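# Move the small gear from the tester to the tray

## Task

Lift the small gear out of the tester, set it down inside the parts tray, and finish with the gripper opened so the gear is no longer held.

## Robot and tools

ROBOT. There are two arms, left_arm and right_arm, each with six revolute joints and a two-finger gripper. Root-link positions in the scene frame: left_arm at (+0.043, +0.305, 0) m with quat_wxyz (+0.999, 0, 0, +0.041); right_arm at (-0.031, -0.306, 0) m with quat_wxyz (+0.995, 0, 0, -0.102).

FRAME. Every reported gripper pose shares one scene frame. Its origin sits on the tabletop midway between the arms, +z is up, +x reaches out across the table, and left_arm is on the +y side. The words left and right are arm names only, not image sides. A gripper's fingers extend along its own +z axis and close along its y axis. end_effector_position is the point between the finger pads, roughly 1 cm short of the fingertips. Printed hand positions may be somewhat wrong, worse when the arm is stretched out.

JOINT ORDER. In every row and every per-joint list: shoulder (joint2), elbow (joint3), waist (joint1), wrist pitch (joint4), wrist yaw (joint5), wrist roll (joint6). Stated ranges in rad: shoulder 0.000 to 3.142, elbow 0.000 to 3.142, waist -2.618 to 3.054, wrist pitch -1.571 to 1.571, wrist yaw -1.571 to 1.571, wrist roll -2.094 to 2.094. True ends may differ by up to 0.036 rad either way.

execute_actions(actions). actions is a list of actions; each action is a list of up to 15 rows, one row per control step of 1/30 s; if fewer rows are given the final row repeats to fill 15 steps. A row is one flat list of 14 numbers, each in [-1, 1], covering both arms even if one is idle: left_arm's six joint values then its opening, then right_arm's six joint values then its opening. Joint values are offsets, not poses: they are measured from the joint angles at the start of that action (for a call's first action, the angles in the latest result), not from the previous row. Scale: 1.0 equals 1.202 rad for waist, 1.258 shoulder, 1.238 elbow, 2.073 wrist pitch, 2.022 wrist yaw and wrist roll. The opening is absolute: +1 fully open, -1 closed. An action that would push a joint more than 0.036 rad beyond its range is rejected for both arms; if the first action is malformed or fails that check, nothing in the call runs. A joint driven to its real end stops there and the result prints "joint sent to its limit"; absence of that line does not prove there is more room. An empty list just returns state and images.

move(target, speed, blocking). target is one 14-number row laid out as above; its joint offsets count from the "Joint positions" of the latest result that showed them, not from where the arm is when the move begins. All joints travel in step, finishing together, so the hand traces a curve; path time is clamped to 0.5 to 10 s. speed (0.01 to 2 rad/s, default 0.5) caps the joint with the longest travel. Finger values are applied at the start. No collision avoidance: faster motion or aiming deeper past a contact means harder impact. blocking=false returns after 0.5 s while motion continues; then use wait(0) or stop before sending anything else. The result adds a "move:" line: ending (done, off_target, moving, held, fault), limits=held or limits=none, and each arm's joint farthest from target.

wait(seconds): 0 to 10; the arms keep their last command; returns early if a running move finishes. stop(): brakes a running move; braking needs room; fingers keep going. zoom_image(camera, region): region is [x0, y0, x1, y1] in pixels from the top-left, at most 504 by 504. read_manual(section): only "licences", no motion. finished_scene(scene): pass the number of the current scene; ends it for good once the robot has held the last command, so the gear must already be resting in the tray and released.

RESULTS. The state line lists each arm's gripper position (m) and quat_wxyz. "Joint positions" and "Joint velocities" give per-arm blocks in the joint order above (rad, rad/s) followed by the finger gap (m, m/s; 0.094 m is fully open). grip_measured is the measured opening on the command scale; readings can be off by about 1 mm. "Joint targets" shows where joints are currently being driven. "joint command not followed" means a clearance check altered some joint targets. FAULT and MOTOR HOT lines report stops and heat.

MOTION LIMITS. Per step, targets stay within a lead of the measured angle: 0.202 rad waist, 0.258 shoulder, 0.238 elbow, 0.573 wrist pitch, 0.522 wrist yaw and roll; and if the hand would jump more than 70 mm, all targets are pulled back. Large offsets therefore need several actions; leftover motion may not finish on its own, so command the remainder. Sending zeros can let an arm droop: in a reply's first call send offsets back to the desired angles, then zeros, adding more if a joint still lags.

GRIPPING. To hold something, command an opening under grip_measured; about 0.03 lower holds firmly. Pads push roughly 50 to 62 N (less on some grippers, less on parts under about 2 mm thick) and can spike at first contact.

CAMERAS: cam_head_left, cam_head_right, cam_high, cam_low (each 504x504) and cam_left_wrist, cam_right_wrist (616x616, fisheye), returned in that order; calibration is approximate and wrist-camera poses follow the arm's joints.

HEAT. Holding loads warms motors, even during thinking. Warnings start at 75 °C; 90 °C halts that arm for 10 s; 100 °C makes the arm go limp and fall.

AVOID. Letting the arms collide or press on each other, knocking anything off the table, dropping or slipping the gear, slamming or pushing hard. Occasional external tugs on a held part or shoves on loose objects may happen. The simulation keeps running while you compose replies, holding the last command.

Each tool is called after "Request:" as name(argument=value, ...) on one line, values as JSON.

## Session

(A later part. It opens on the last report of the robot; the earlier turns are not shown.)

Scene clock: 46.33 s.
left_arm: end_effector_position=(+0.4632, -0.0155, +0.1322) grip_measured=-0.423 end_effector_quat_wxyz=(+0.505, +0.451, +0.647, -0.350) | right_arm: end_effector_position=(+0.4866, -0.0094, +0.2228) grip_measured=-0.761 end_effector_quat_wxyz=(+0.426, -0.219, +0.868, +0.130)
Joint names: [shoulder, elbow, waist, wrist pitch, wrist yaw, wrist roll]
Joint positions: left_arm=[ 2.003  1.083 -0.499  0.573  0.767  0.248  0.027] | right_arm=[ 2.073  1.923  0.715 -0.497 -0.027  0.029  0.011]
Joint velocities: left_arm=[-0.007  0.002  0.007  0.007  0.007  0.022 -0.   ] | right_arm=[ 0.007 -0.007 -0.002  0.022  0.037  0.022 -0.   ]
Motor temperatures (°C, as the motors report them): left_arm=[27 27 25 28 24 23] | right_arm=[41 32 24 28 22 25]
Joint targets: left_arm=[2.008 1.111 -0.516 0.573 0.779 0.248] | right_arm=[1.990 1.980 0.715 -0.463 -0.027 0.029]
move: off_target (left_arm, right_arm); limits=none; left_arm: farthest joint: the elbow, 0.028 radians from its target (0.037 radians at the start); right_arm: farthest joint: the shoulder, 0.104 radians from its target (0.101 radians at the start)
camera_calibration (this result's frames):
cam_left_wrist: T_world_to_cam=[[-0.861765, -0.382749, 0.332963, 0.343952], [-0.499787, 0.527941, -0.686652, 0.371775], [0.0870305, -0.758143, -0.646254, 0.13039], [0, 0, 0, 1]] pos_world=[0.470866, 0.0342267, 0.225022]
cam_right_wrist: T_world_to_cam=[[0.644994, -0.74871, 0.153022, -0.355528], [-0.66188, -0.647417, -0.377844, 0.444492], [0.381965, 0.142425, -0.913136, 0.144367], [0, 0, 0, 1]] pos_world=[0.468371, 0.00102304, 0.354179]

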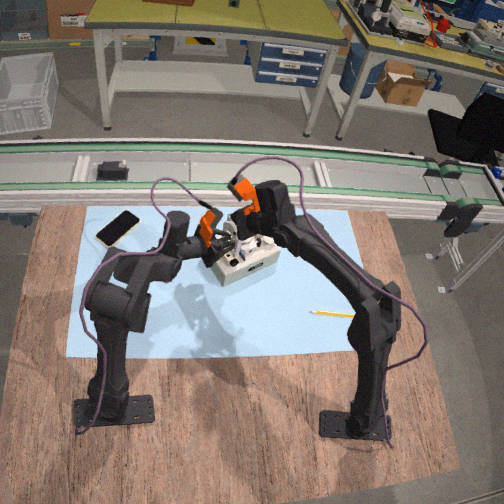

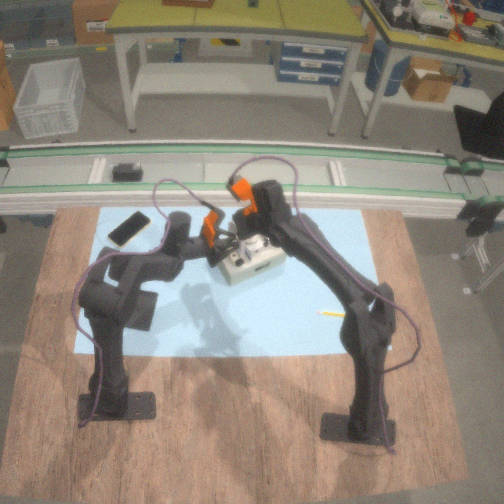

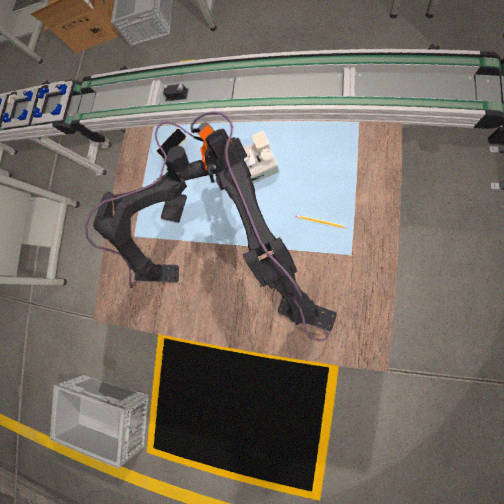

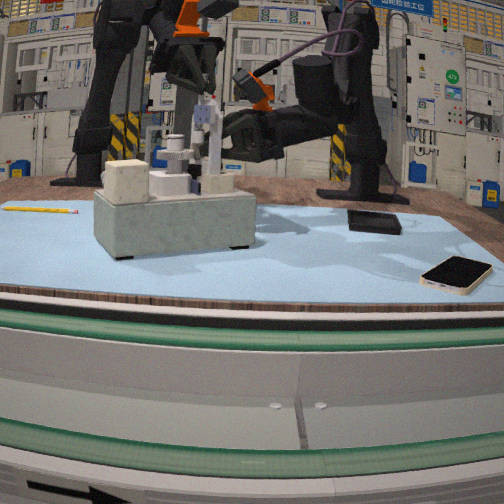

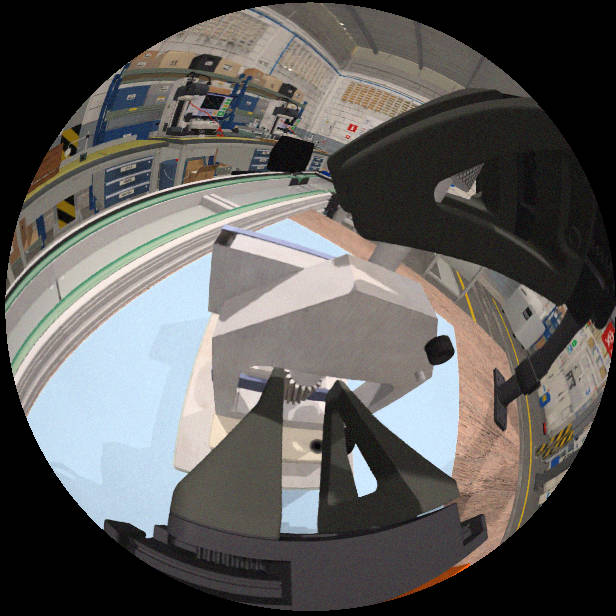

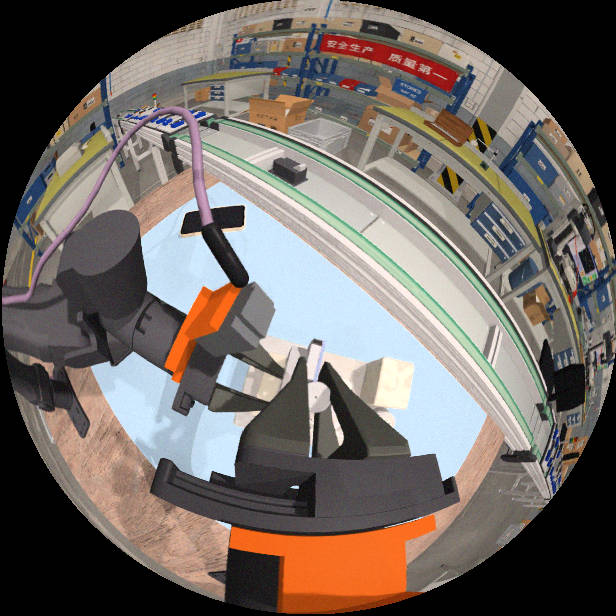

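Gear is between fingers. A touch further, then close.

Request:
move(target=[0,0.03,-0.025,0,0,0,-0.42,-0.08,0.06,0,0.018,0,0,-0.8], speed=0.05)

Request:
move(target=[0,0.03,0,0,0,0,-0.7,-0.08,0.06,0,0.018,0,0,-0.8])

Request:
zoom_image(camera="cam_low", region=[130, 20, 330, 220])

Scene clock: 48.70 s.
left_arm: end_effector_position=(+0.4643, -0.0196, +0.1339) grip_measured=-0.423 end_effector_quat_wxyz=(+0.509, +0.451, +0.647, -0.345) | right_arm: end_effector_position=(+0.4866, -0.0094, +0.2246) grip_measured=-0.761 end_effector_quat_wxyz=(+0.427, -0.219, +0.868, +0.130)
Joint names: [shoulder, elbow, waist, wrist pitch, wrist yaw, wrist roll]
Joint positions: left_arm=[ 2.003  1.09  -0.511  0.573  0.745  0.248  0.027] | right_arm=[ 2.073  1.928  0.715 -0.501 -0.027  0.029  0.011]
Joint velocities: left_arm=[ 0.002  0.017 -0.002  0.007 -0.037  0.022 -0.   ] | right_arm=[-0.002  0.022 -0.007  0.022  0.095  0.022  0.001]
Motor temperatures (°C, as the motors report them): left_arm=[27 27 25 29 24 23] | right_arm=[41 32 24 28 22 25]
Joint targets: left_arm=[2.003 1.121 -0.530 0.573 0.767 0.248] | right_arm=[1.990 1.986 0.715 -0.467 -0.027 0.029]
move: off_target (left_arm, right_arm); limits=none; left_arm: farthest joint: the elbow, 0.030 radians from its target (0.037 radians at the start); right_arm: farthest joint: the shoulder, 0.100 radians from its target (0.101 radians at the start)
camera_calibration (this result's frames):
cam_left_wrist: T_world_to_cam=[[-0.861334, -0.391814, 0.323397, 0.343681], [-0.498124, 0.526176, -0.68921, 0.375182], [0.0998781, -0.754732, -0.648385, 0.12274], [0, 0, 0, 1]] pos_world=[0.470653, 0.0298827, 0.227017]
cam_right_wrist: T_world_to_cam=[[0.644739, -0.748853, 0.153399, -0.355765], [-0.66125, -0.647064, -0.379548, 0.445244], [0.383484, 0.143274, -0.912366, 0.145127], [0, 0, 0, 1]] pos_world=[0.468139, 0.000893151, 0.355974]

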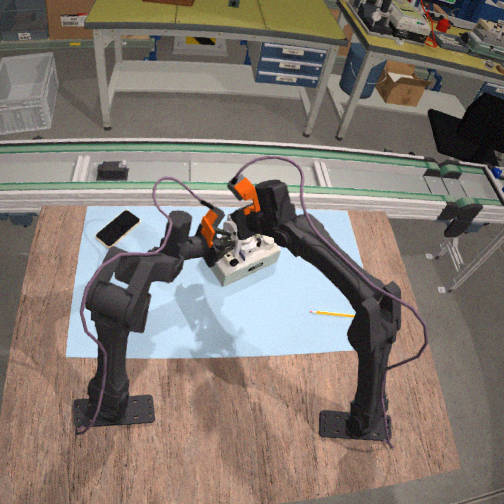

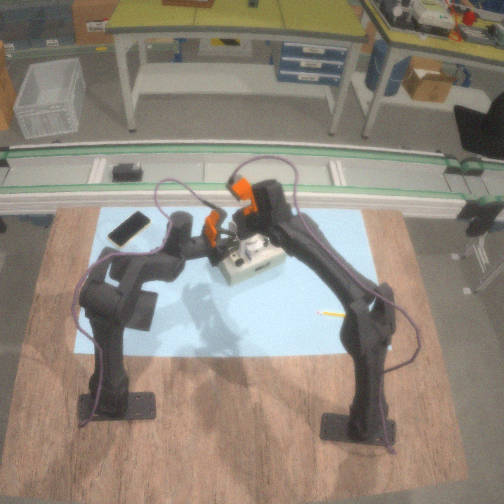

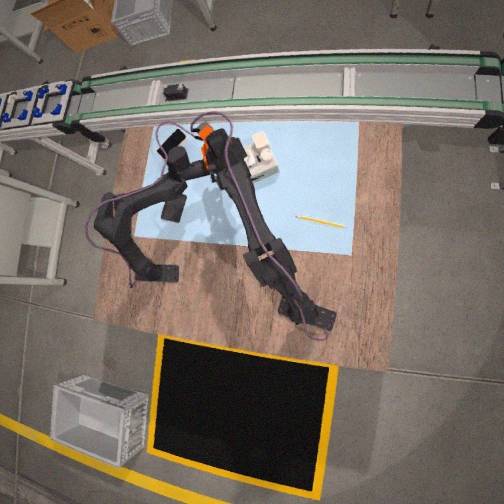

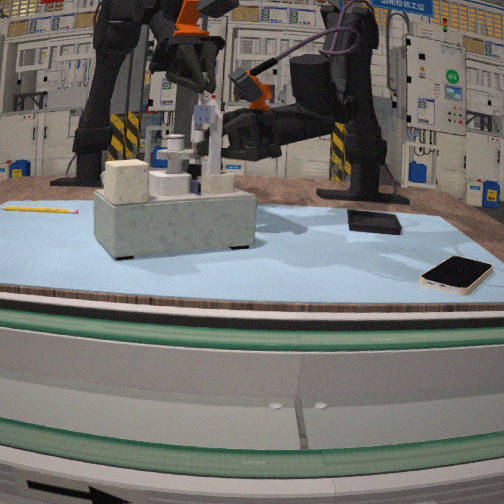

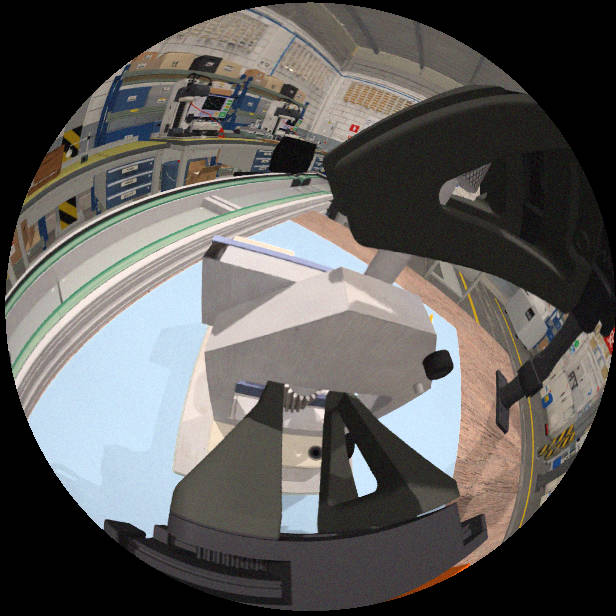

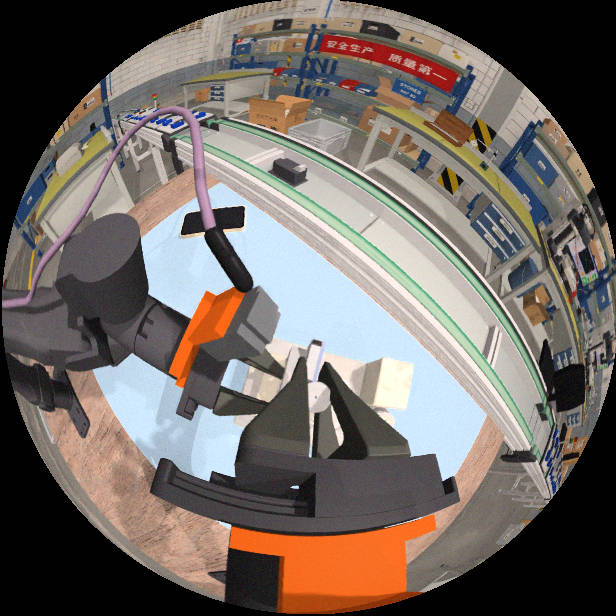

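Scene clock: 49.40 s.
left_arm: end_effector_position=(+0.4682, -0.0175, +0.1343) grip_measured=-0.633 end_effector_quat_wxyz=(+0.512, +0.447, +0.651, -0.338) | right_arm: end_effector_position=(+0.4866, -0.0093, +0.2228) grip_measured=-0.761 end_effector_quat_wxyz=(+0.424, -0.219, +0.869, +0.130)
Joint names: [shoulder, elbow, waist, wrist pitch, wrist yaw, wrist roll]
Joint positions: left_arm=[ 2.003  1.093 -0.508  0.573  0.73   0.248  0.017] | right_arm=[ 2.076  1.931  0.715 -0.506 -0.027  0.029  0.011]
Joint velocities: left_arm=[ 0.012 -0.002 -0.017 -0.066  0.081 -0.022 -0.   ] | right_arm=[ 0.017 -0.002 -0.002  0.037 -0.022 -0.051 -0.   ]
Motor temperatures (°C, as the motors report them): left_arm=[28 27 25 29 24 23] | right_arm=[42 32 24 28 22 25]
Joint targets: left_arm=[2.003 1.128 -0.511 0.573 0.745 0.248] | right_arm=[1.993 1.988 0.715 -0.472 -0.027 0.029]
move: off_target (left_arm, right_arm); limits=none; left_arm: farthest joint: the elbow, 0.034 radians from its target (0.037 radians at the start); right_arm: farthest joint: the shoulder, 0.104 radians from its target (0.100 radians at the start)
camera_calibration (this result's frames):
cam_left_wrist: T_world_to_cam=[[-0.855727, -0.407984, 0.318247, 0.345467], [-0.504317, 0.520048, -0.689358, 0.379076], [0.115744, -0.750399, -0.650772, 0.117081], [0, 0, 0, 1]] pos_world=[0.473248, 0.0316648, 0.227568]
cam_right_wrist: T_world_to_cam=[[0.645747, -0.748261, 0.152044, -0.355612], [-0.662978, -0.648243, -0.374488, 0.444311], [0.378776, 0.141023, -0.914681, 0.146251], [0, 0, 0, 1]] pos_world=[0.468808, 0.00130655, 0.35423]

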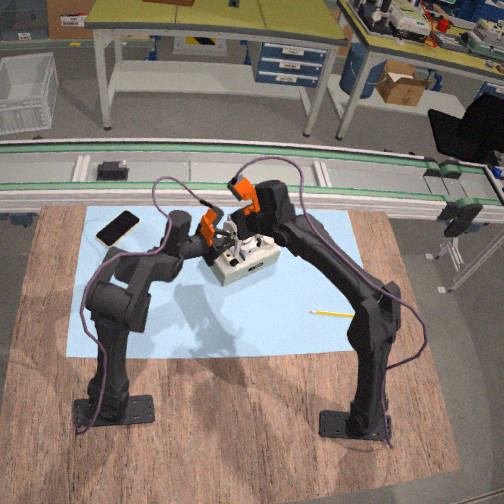

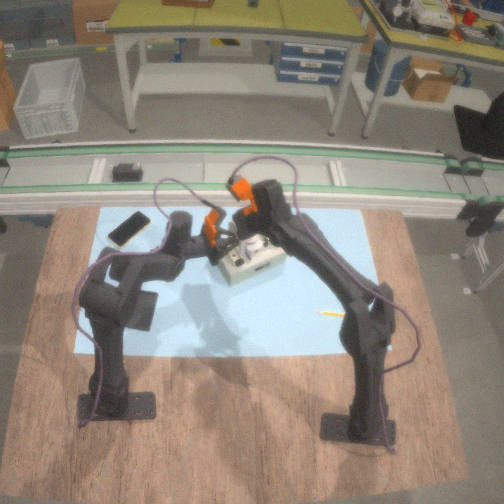

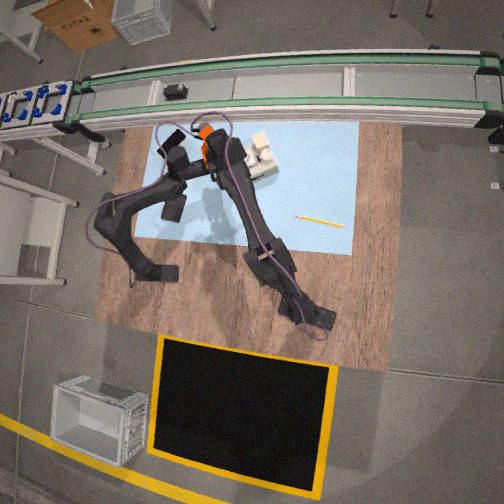

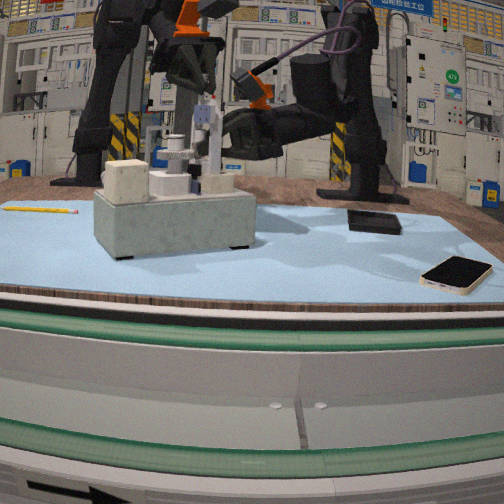

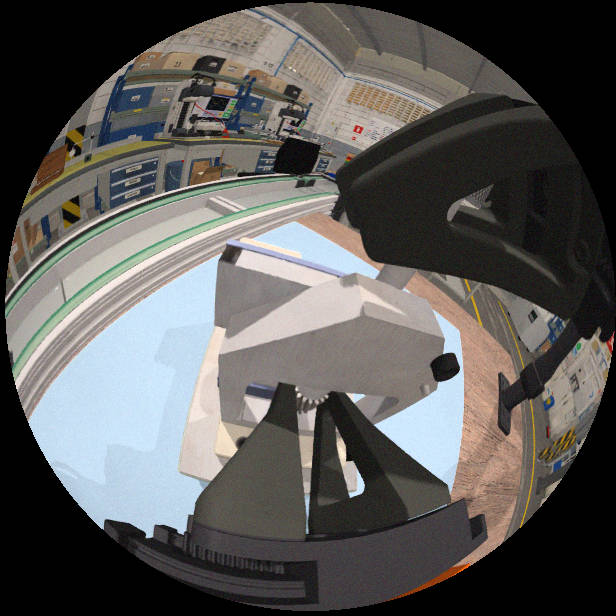

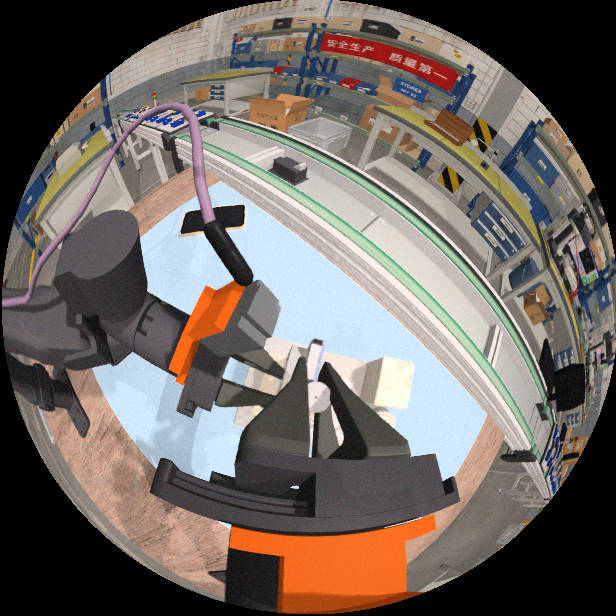

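Region (130, 20, 330, 220) of cam_low's 504x504 image, scaled by 2.520, with more detail than that image has.

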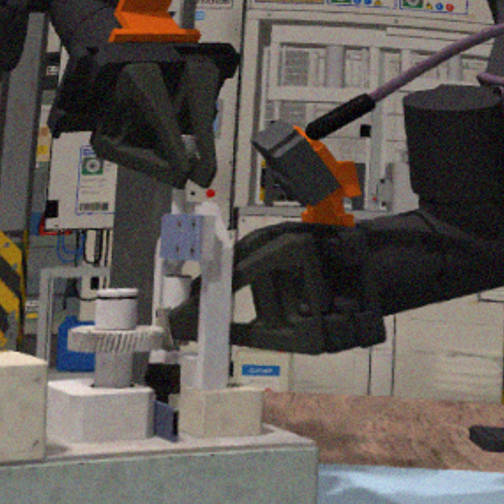

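Request:
move(target=[-0.02,0.04,0,0,0,0,-0.67,-0.08,0.06,0,0.018,0,0,-0.8], speed=0.06)

Request:
move(target=[-0.01,0.03,0.07,0,0,0,-0.67,-0.08,0.06,0,0.018,0,0,-0.8], speed=0.06)

Request:
zoom_image(camera="cam_low", region=[130, 20, 330, 220])

Request:
zoom_image(camera="cam_left_wrist", region=[180, 180, 480, 480])

Scene clock: 51.50 s.
left_arm: end_effector_position=(+0.4691, -0.0178, +0.1344) grip_measured=-0.633 end_effector_quat_wxyz=(+0.509, +0.446, +0.654, -0.338) | right_arm: end_effector_position=(+0.4865, -0.0094, +0.2229) grip_measured=-0.761 end_effector_quat_wxyz=(+0.424, -0.220, +0.869, +0.129)
Joint names: [shoulder, elbow, waist, wrist pitch, wrist yaw, wrist roll]
Joint positions: left_arm=[ 2.003  1.102 -0.508  0.556  0.729  0.248  0.017] | right_arm=[ 2.078  1.935  0.715 -0.51  -0.027  0.029  0.011]
Joint velocities: left_arm=[-0.007  0.007  0.007 -0.037 -0.066 -0.066  0.   ] | right_arm=[-0.017  0.002  0.007 -0.066 -0.095  0.007 -0.001]
Motor temperatures (°C, as the motors report them): left_arm=[28 27 25 29 24 23] | right_arm=[42 32 24 28 22 25]
Joint targets: left_arm=[1.978 1.143 -0.508 0.573 0.730 0.248] | right_arm=[1.994 1.992 0.715 -0.476 -0.027 0.029]
move: off_target (left_arm, right_arm); limits=none; left_arm: farthest joint: the elbow, 0.041 radians from its target (0.049 radians at the start); right_arm: farthest joint: the shoulder, 0.102 radians from its target (0.101 radians at the start)
camera_calibration (this result's frames):
cam_left_wrist: T_world_to_cam=[[-0.852999, -0.41008, 0.322843, 0.34417], [-0.509777, 0.522017, -0.683832, 0.381639], [0.111896, -0.747886, -0.654329, 0.119216], [0, 0, 0, 1]] pos_world=[0.474788, 0.0310747, 0.22787]
cam_right_wrist: T_world_to_cam=[[0.645999, -0.748119, 0.151665, -0.355654], [-0.6636, -0.648591, -0.37278, 0.444206], [0.377253, 0.140171, -0.915441, 0.147323], [0, 0, 0, 1]] pos_world=[0.468949, 0.00138576, 0.354397]

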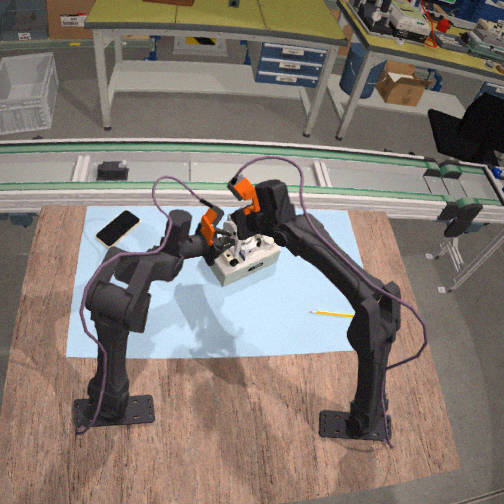

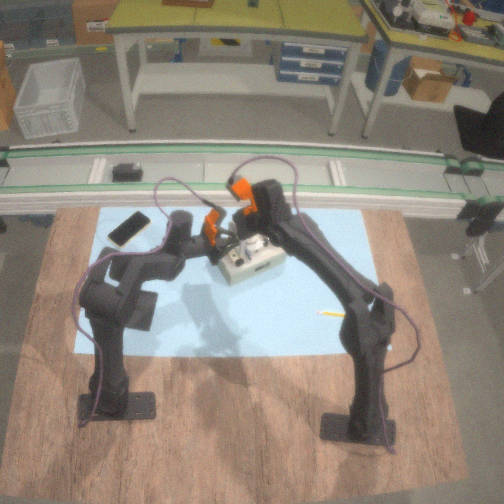

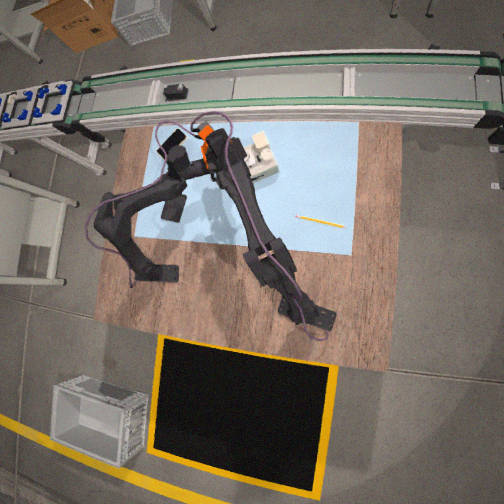

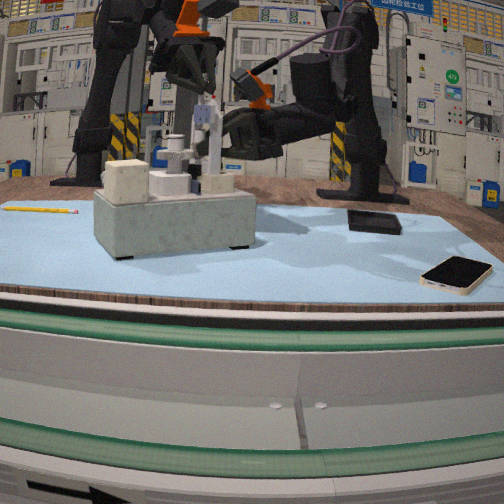

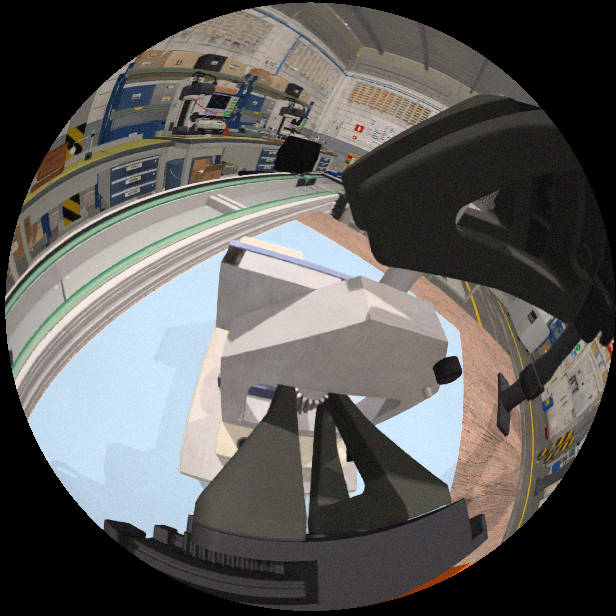

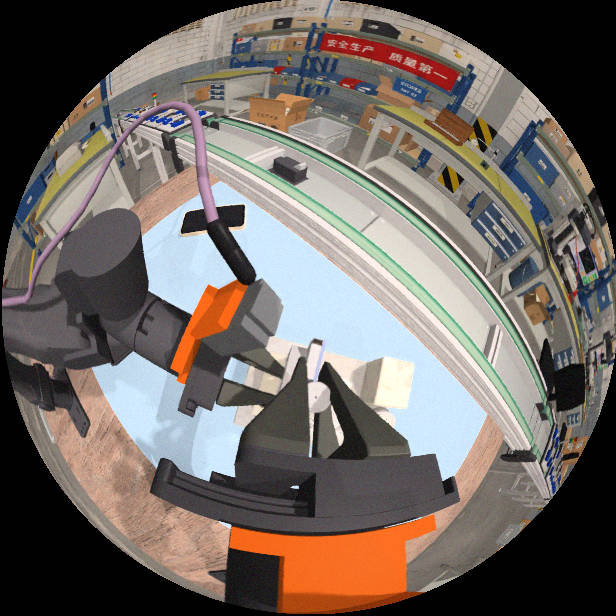

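Scene clock: 53.50 s.
left_arm: end_effector_position=(+0.4755, -0.0011, +0.1354) grip_measured=-0.633 end_effector_quat_wxyz=(+0.507, +0.441, +0.655, -0.347) | right_arm: end_effector_position=(+0.4866, -0.0093, +0.2248) grip_measured=-0.761 end_effector_quat_wxyz=(+0.425, -0.219, +0.869, +0.130)
Joint names: [shoulder, elbow, waist, wrist pitch, wrist yaw, wrist roll]
Joint positions: left_arm=[ 2.003  1.104 -0.46   0.545  0.782  0.248  0.017] | right_arm=[ 2.076  1.938  0.715 -0.512 -0.027  0.029  0.011]
Joint velocities: left_arm=[-0.002  0.012 -0.017 -0.037  0.022 -0.037 -0.   ] | right_arm=[-0.007 -0.022 -0.002 -0.007  0.022 -0.037 -0.   ]
Motor temperatures (°C, as the motors report them): left_arm=[28 27 25 29 24 23] | right_arm=[42 32 24 28 22 25]
Joint targets: left_arm=[1.991 1.139 -0.425 0.556 0.729 0.248] | right_arm=[1.994 1.997 0.715 -0.480 -0.027 0.029]
move: off_target (left_arm, right_arm); limits=none; left_arm: farthest joint: the wrist yaw, 0.053 radians from its target (0.000 radians at the start); right_arm: farthest joint: the shoulder, 0.099 radians from its target (0.100 radians at the start)
camera_calibration (this result's frames):
cam_left_wrist: T_world_to_cam=[[-0.848801, -0.403538, 0.341606, 0.351661], [-0.519195, 0.514134, -0.682717, 0.381099], [0.0998708, -0.756851, -0.645912, 0.136191], [0, 0, 0, 1]] pos_world=[0.482753, 0.0490486, 0.22802]
cam_right_wrist: T_world_to_cam=[[0.645595, -0.748346, 0.152271, -0.355899], [-0.662604, -0.648033, -0.375512, 0.445121], [0.379689, 0.141533, -0.914223, 0.147582], [0, 0, 0, 1]] pos_world=[0.46867, 0.0012297, 0.356264]

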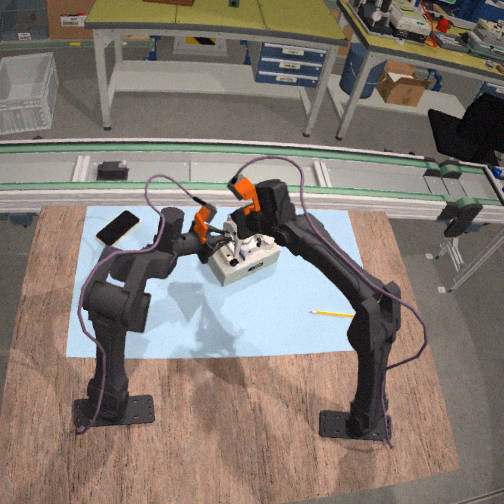

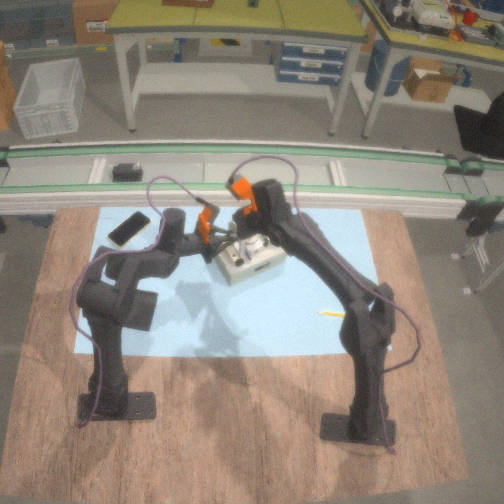

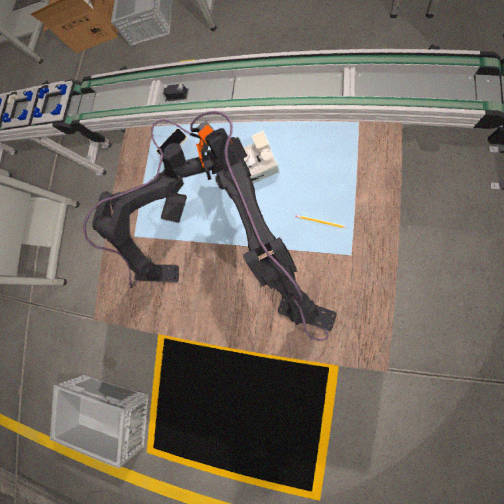

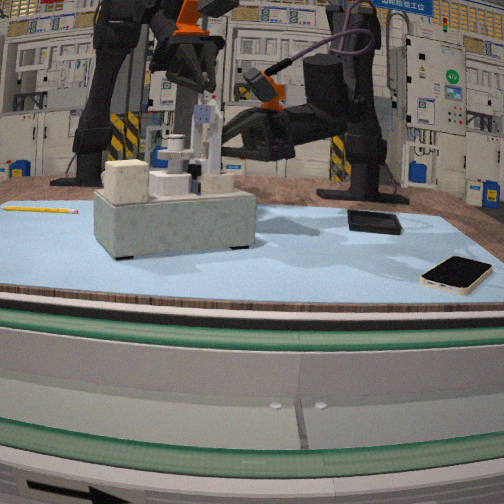

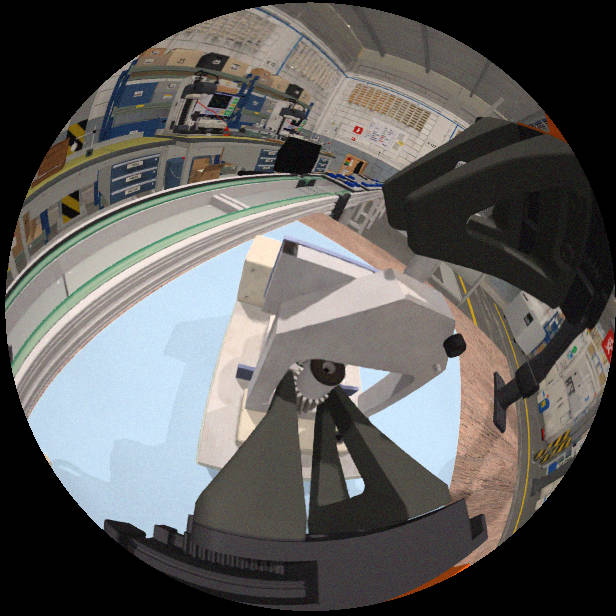

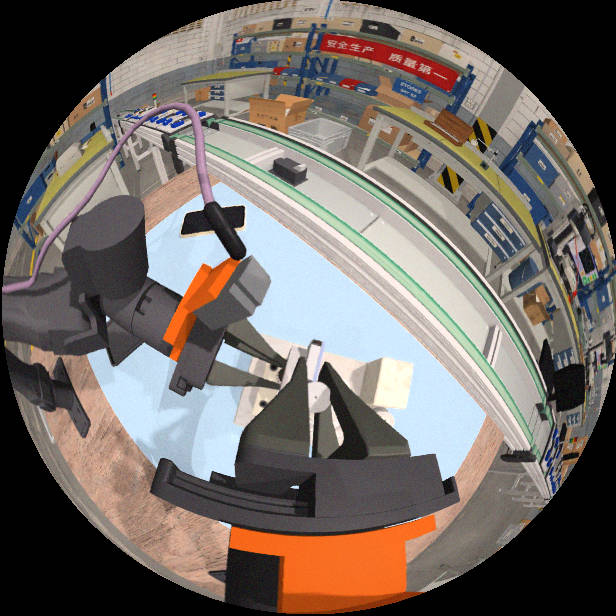

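Region (130, 20, 330, 220) of cam_low's 504x504 image, scaled by 2.520, with more detail than that image has.

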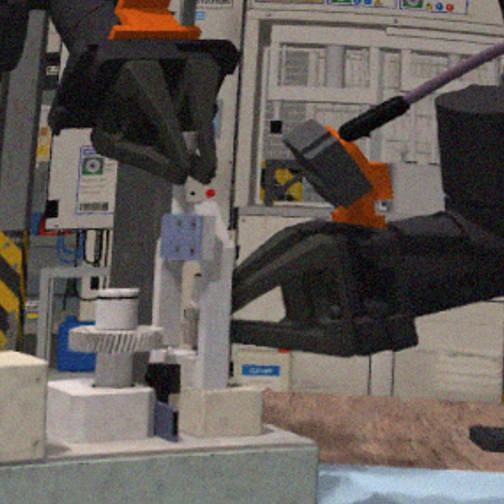

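Region (180, 180, 480, 480) of cam_left_wrist's 616x616 image, scaled by 1.680, with more detail than that image has.

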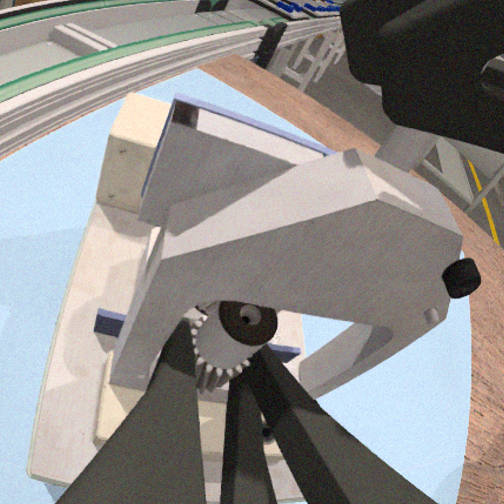

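Request:
move(target=[-0.02,0.0,0.06,0,0.03,0,-0.67,-0.08,0.06,0,0.018,0,0,-0.8], speed=0.06)

Request:
zoom_image(camera="cam_left_wrist", region=[180, 180, 480, 480])

Scene clock: 55.97 s.
left_arm: end_effector_position=(+0.4847, +0.0237, +0.1359) grip_measured=-0.633 end_effector_quat_wxyz=(+0.505, +0.431, +0.659, -0.354) | right_arm: end_effector_position=(+0.4865, -0.0094, +0.2245) grip_measured=-0.761 end_effector_quat_wxyz=(+0.424, -0.219, +0.869, +0.130)
Joint names: [shoulder, elbow, waist, wrist pitch, wrist yaw, wrist roll]
Joint positions: left_arm=[ 2.003  1.104 -0.394  0.532  0.843  0.248  0.017] | right_arm=[ 2.078  1.941  0.715 -0.516 -0.027  0.029  0.011]
Joint velocities: left_arm=[-0.002  0.007 -0.007  0.007 -0.095 -0.022 -0.   ] | right_arm=[ 0.002  0.007  0.002 -0.007  0.051 -0.022 -0.001]
Motor temperatures (°C, as the motors report them): left_arm=[28 27 25 29 24 23] | right_arm=[43 32 24 28 22 25]
Joint targets: left_arm=[1.978 1.104 -0.388 0.545 0.843 0.248] | right_arm=[1.995 1.999 0.715 -0.482 -0.027 0.028]
move: off_target (left_arm, right_arm); limits=none; left_arm: farthest joint: the shoulder, 0.026 radians from its target (0.026 radians at the start); right_arm: farthest joint: the shoulder, 0.103 radians from its target (0.101 radians at the start)
camera_calibration (this result's frames):
cam_left_wrist: T_world_to_cam=[[-0.838295, -0.405703, 0.364235, 0.361158], [-0.536936, 0.498313, -0.680723, 0.382207], [0.0946685, -0.766217, -0.63557, 0.155675], [0, 0, 0, 1]] pos_world=[0.49324, 0.0753457, 0.227573]
cam_right_wrist: T_world_to_cam=[[0.645949, -0.748148, 0.151741, -0.355881], [-0.663476, -0.648521, -0.373122, 0.444796], [0.377557, 0.140341, -0.91529, 0.148572], [0, 0, 0, 1]] pos_world=[0.468898, 0.00135704, 0.355952]

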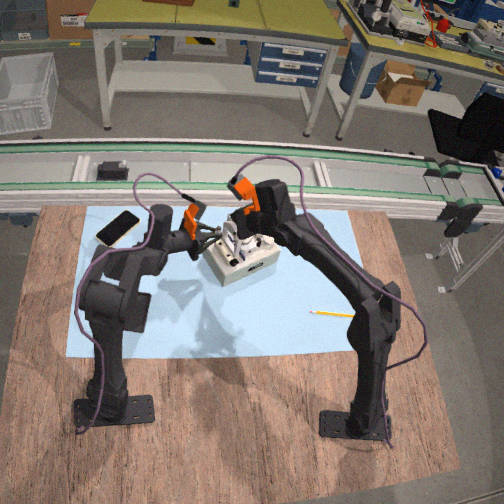

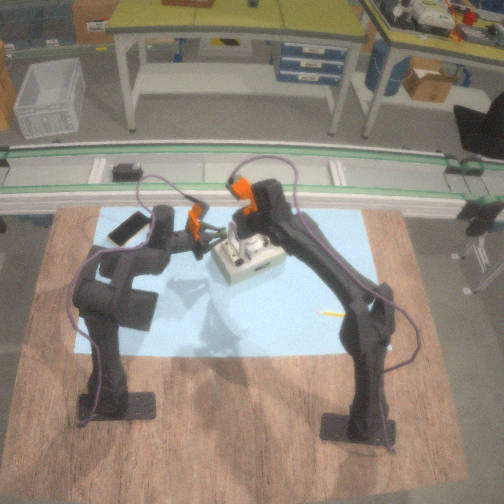

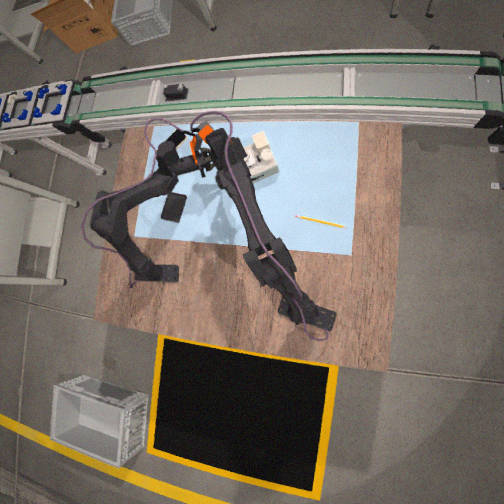

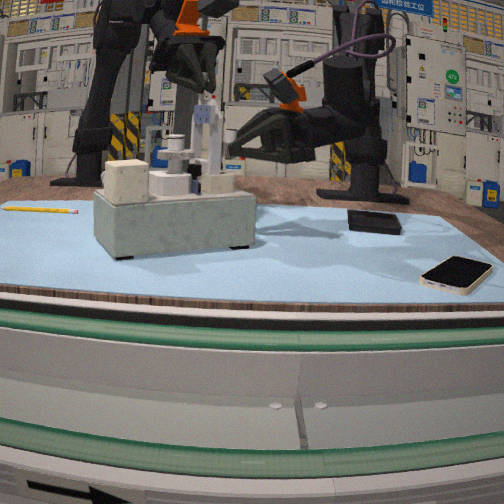

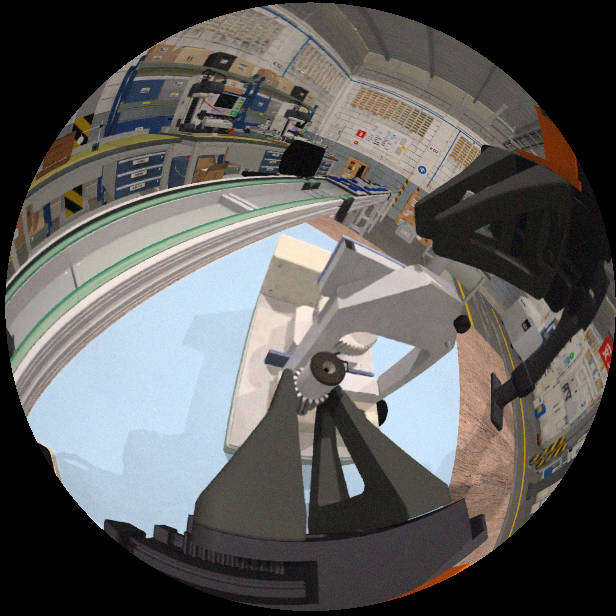

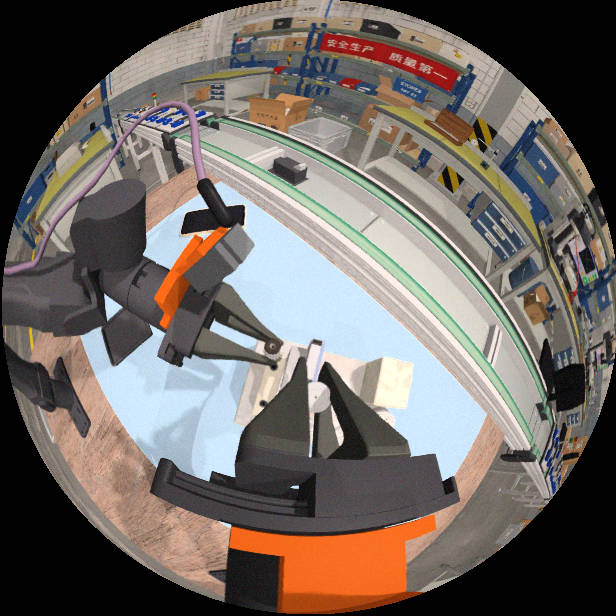

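Region (180, 180, 480, 480) of cam_left_wrist's 616x616 image, scaled by 1.680, with more detail than that image has.

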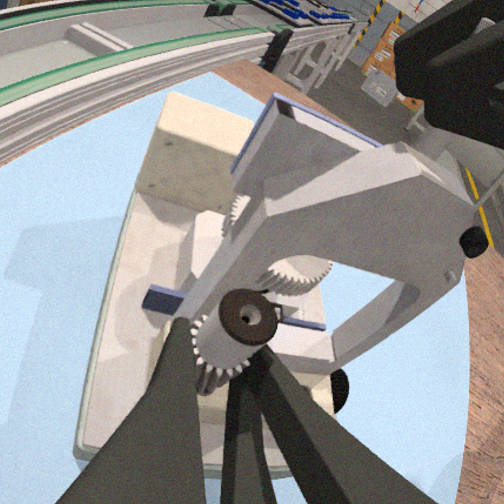

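Request:
move(target=[-0.1,0,0.2,0,0,0,-0.67,0,0,0,0,0,0,-0.8], speed=0.3)

Scene clock: 57.43 s.
left_arm: end_effector_position=(+0.5349, +0.1367, +0.1817) grip_measured=-0.633 end_effector_quat_wxyz=(+0.577, +0.359, +0.679, -0.276) | right_arm: end_effector_position=(+0.4864, -0.0094, +0.2129) grip_measured=-0.761 end_effector_quat_wxyz=(+0.413, -0.221, +0.875, +0.127)
Joint names: [shoulder, elbow, waist, wrist pitch, wrist yaw, wrist roll]
Joint positions: left_arm=[ 1.907  1.104 -0.155  0.528  0.84   0.248  0.017] | right_arm=[ 2.092  1.937  0.715 -0.522 -0.027  0.029  0.011]
Joint velocities: left_arm=[-0.007  0.022  0.007  0.007 -0.022  0.022  0.   ] | right_arm=[-0.002  0.012  0.002 -0.007  0.095 -0.037 -0.   ]
Motor temperatures (°C, as the motors report them): left_arm=[29 27 25 29 24 23] | right_arm=[42 32 24 28 22 25]
Joint targets: left_arm=[1.878 1.104 -0.154 0.532 0.844 0.248] | right_arm=[2.078 1.941 0.715 -0.516 -0.027 0.028]
move: off_target (left_arm); limits=none; left_arm: farthest joint: the shoulder, 0.030 radians from its target (0.126 radians at the start); right_arm: farthest joint: the shoulder, 0.014 radians from its target (0.000 radians at the start)
camera_calibration (this result's frames):
cam_left_wrist: T_world_to_cam=[[-0.747335, -0.592684, 0.300359, 0.420956], [-0.575435, 0.351302, -0.738554, 0.435302], [0.332212, -0.724784, -0.603591, 0.128068], [0, 0, 0, 1]] pos_world=[0.522537, 0.189393, 0.272357]
cam_right_wrist: T_world_to_cam=[[0.649228, -0.746314, 0.146692, -0.354609], [-0.671427, -0.652967, -0.350457, 0.439395], [0.357336, 0.129033, -0.92502, 0.149797], [0, 0, 0, 1]] pos_world=[0.471716, 0.00293269, 0.344572]

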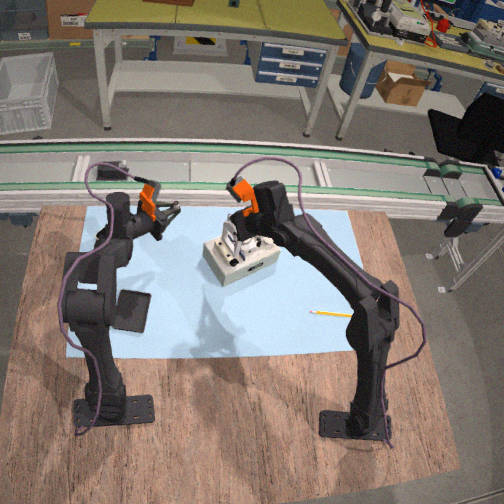

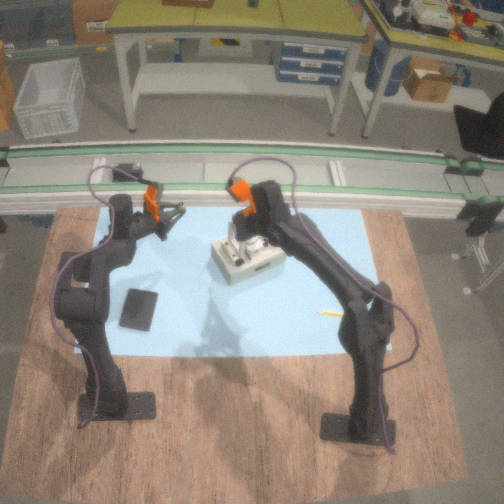

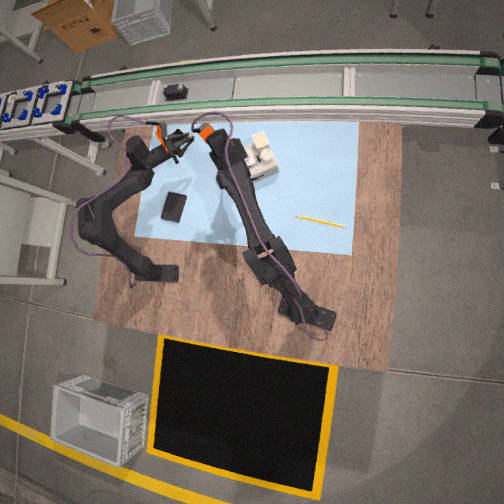

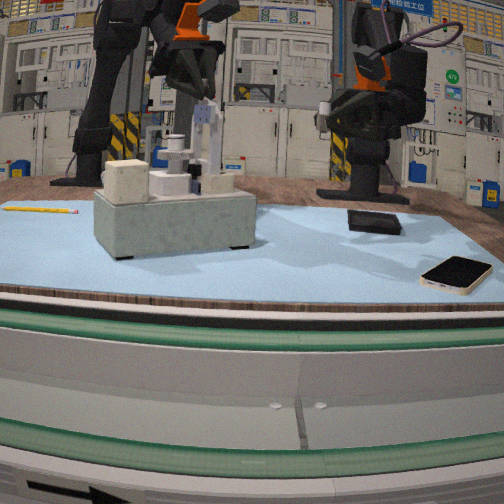

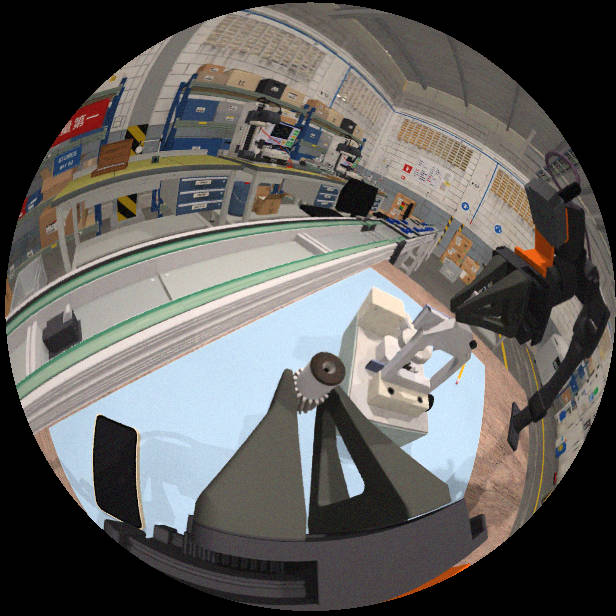

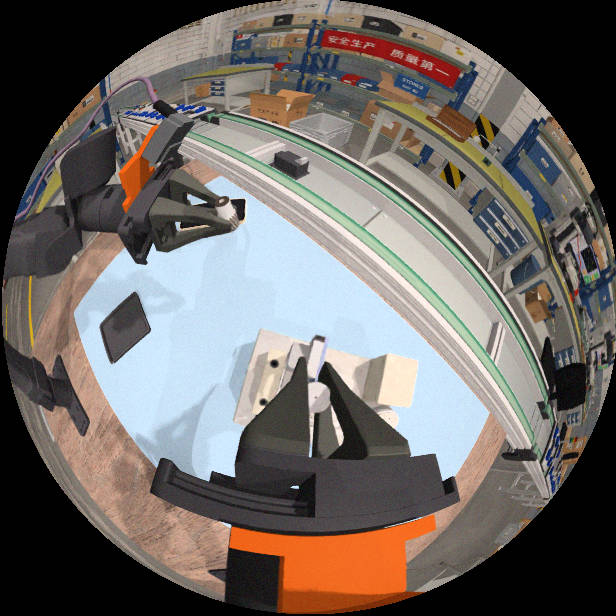

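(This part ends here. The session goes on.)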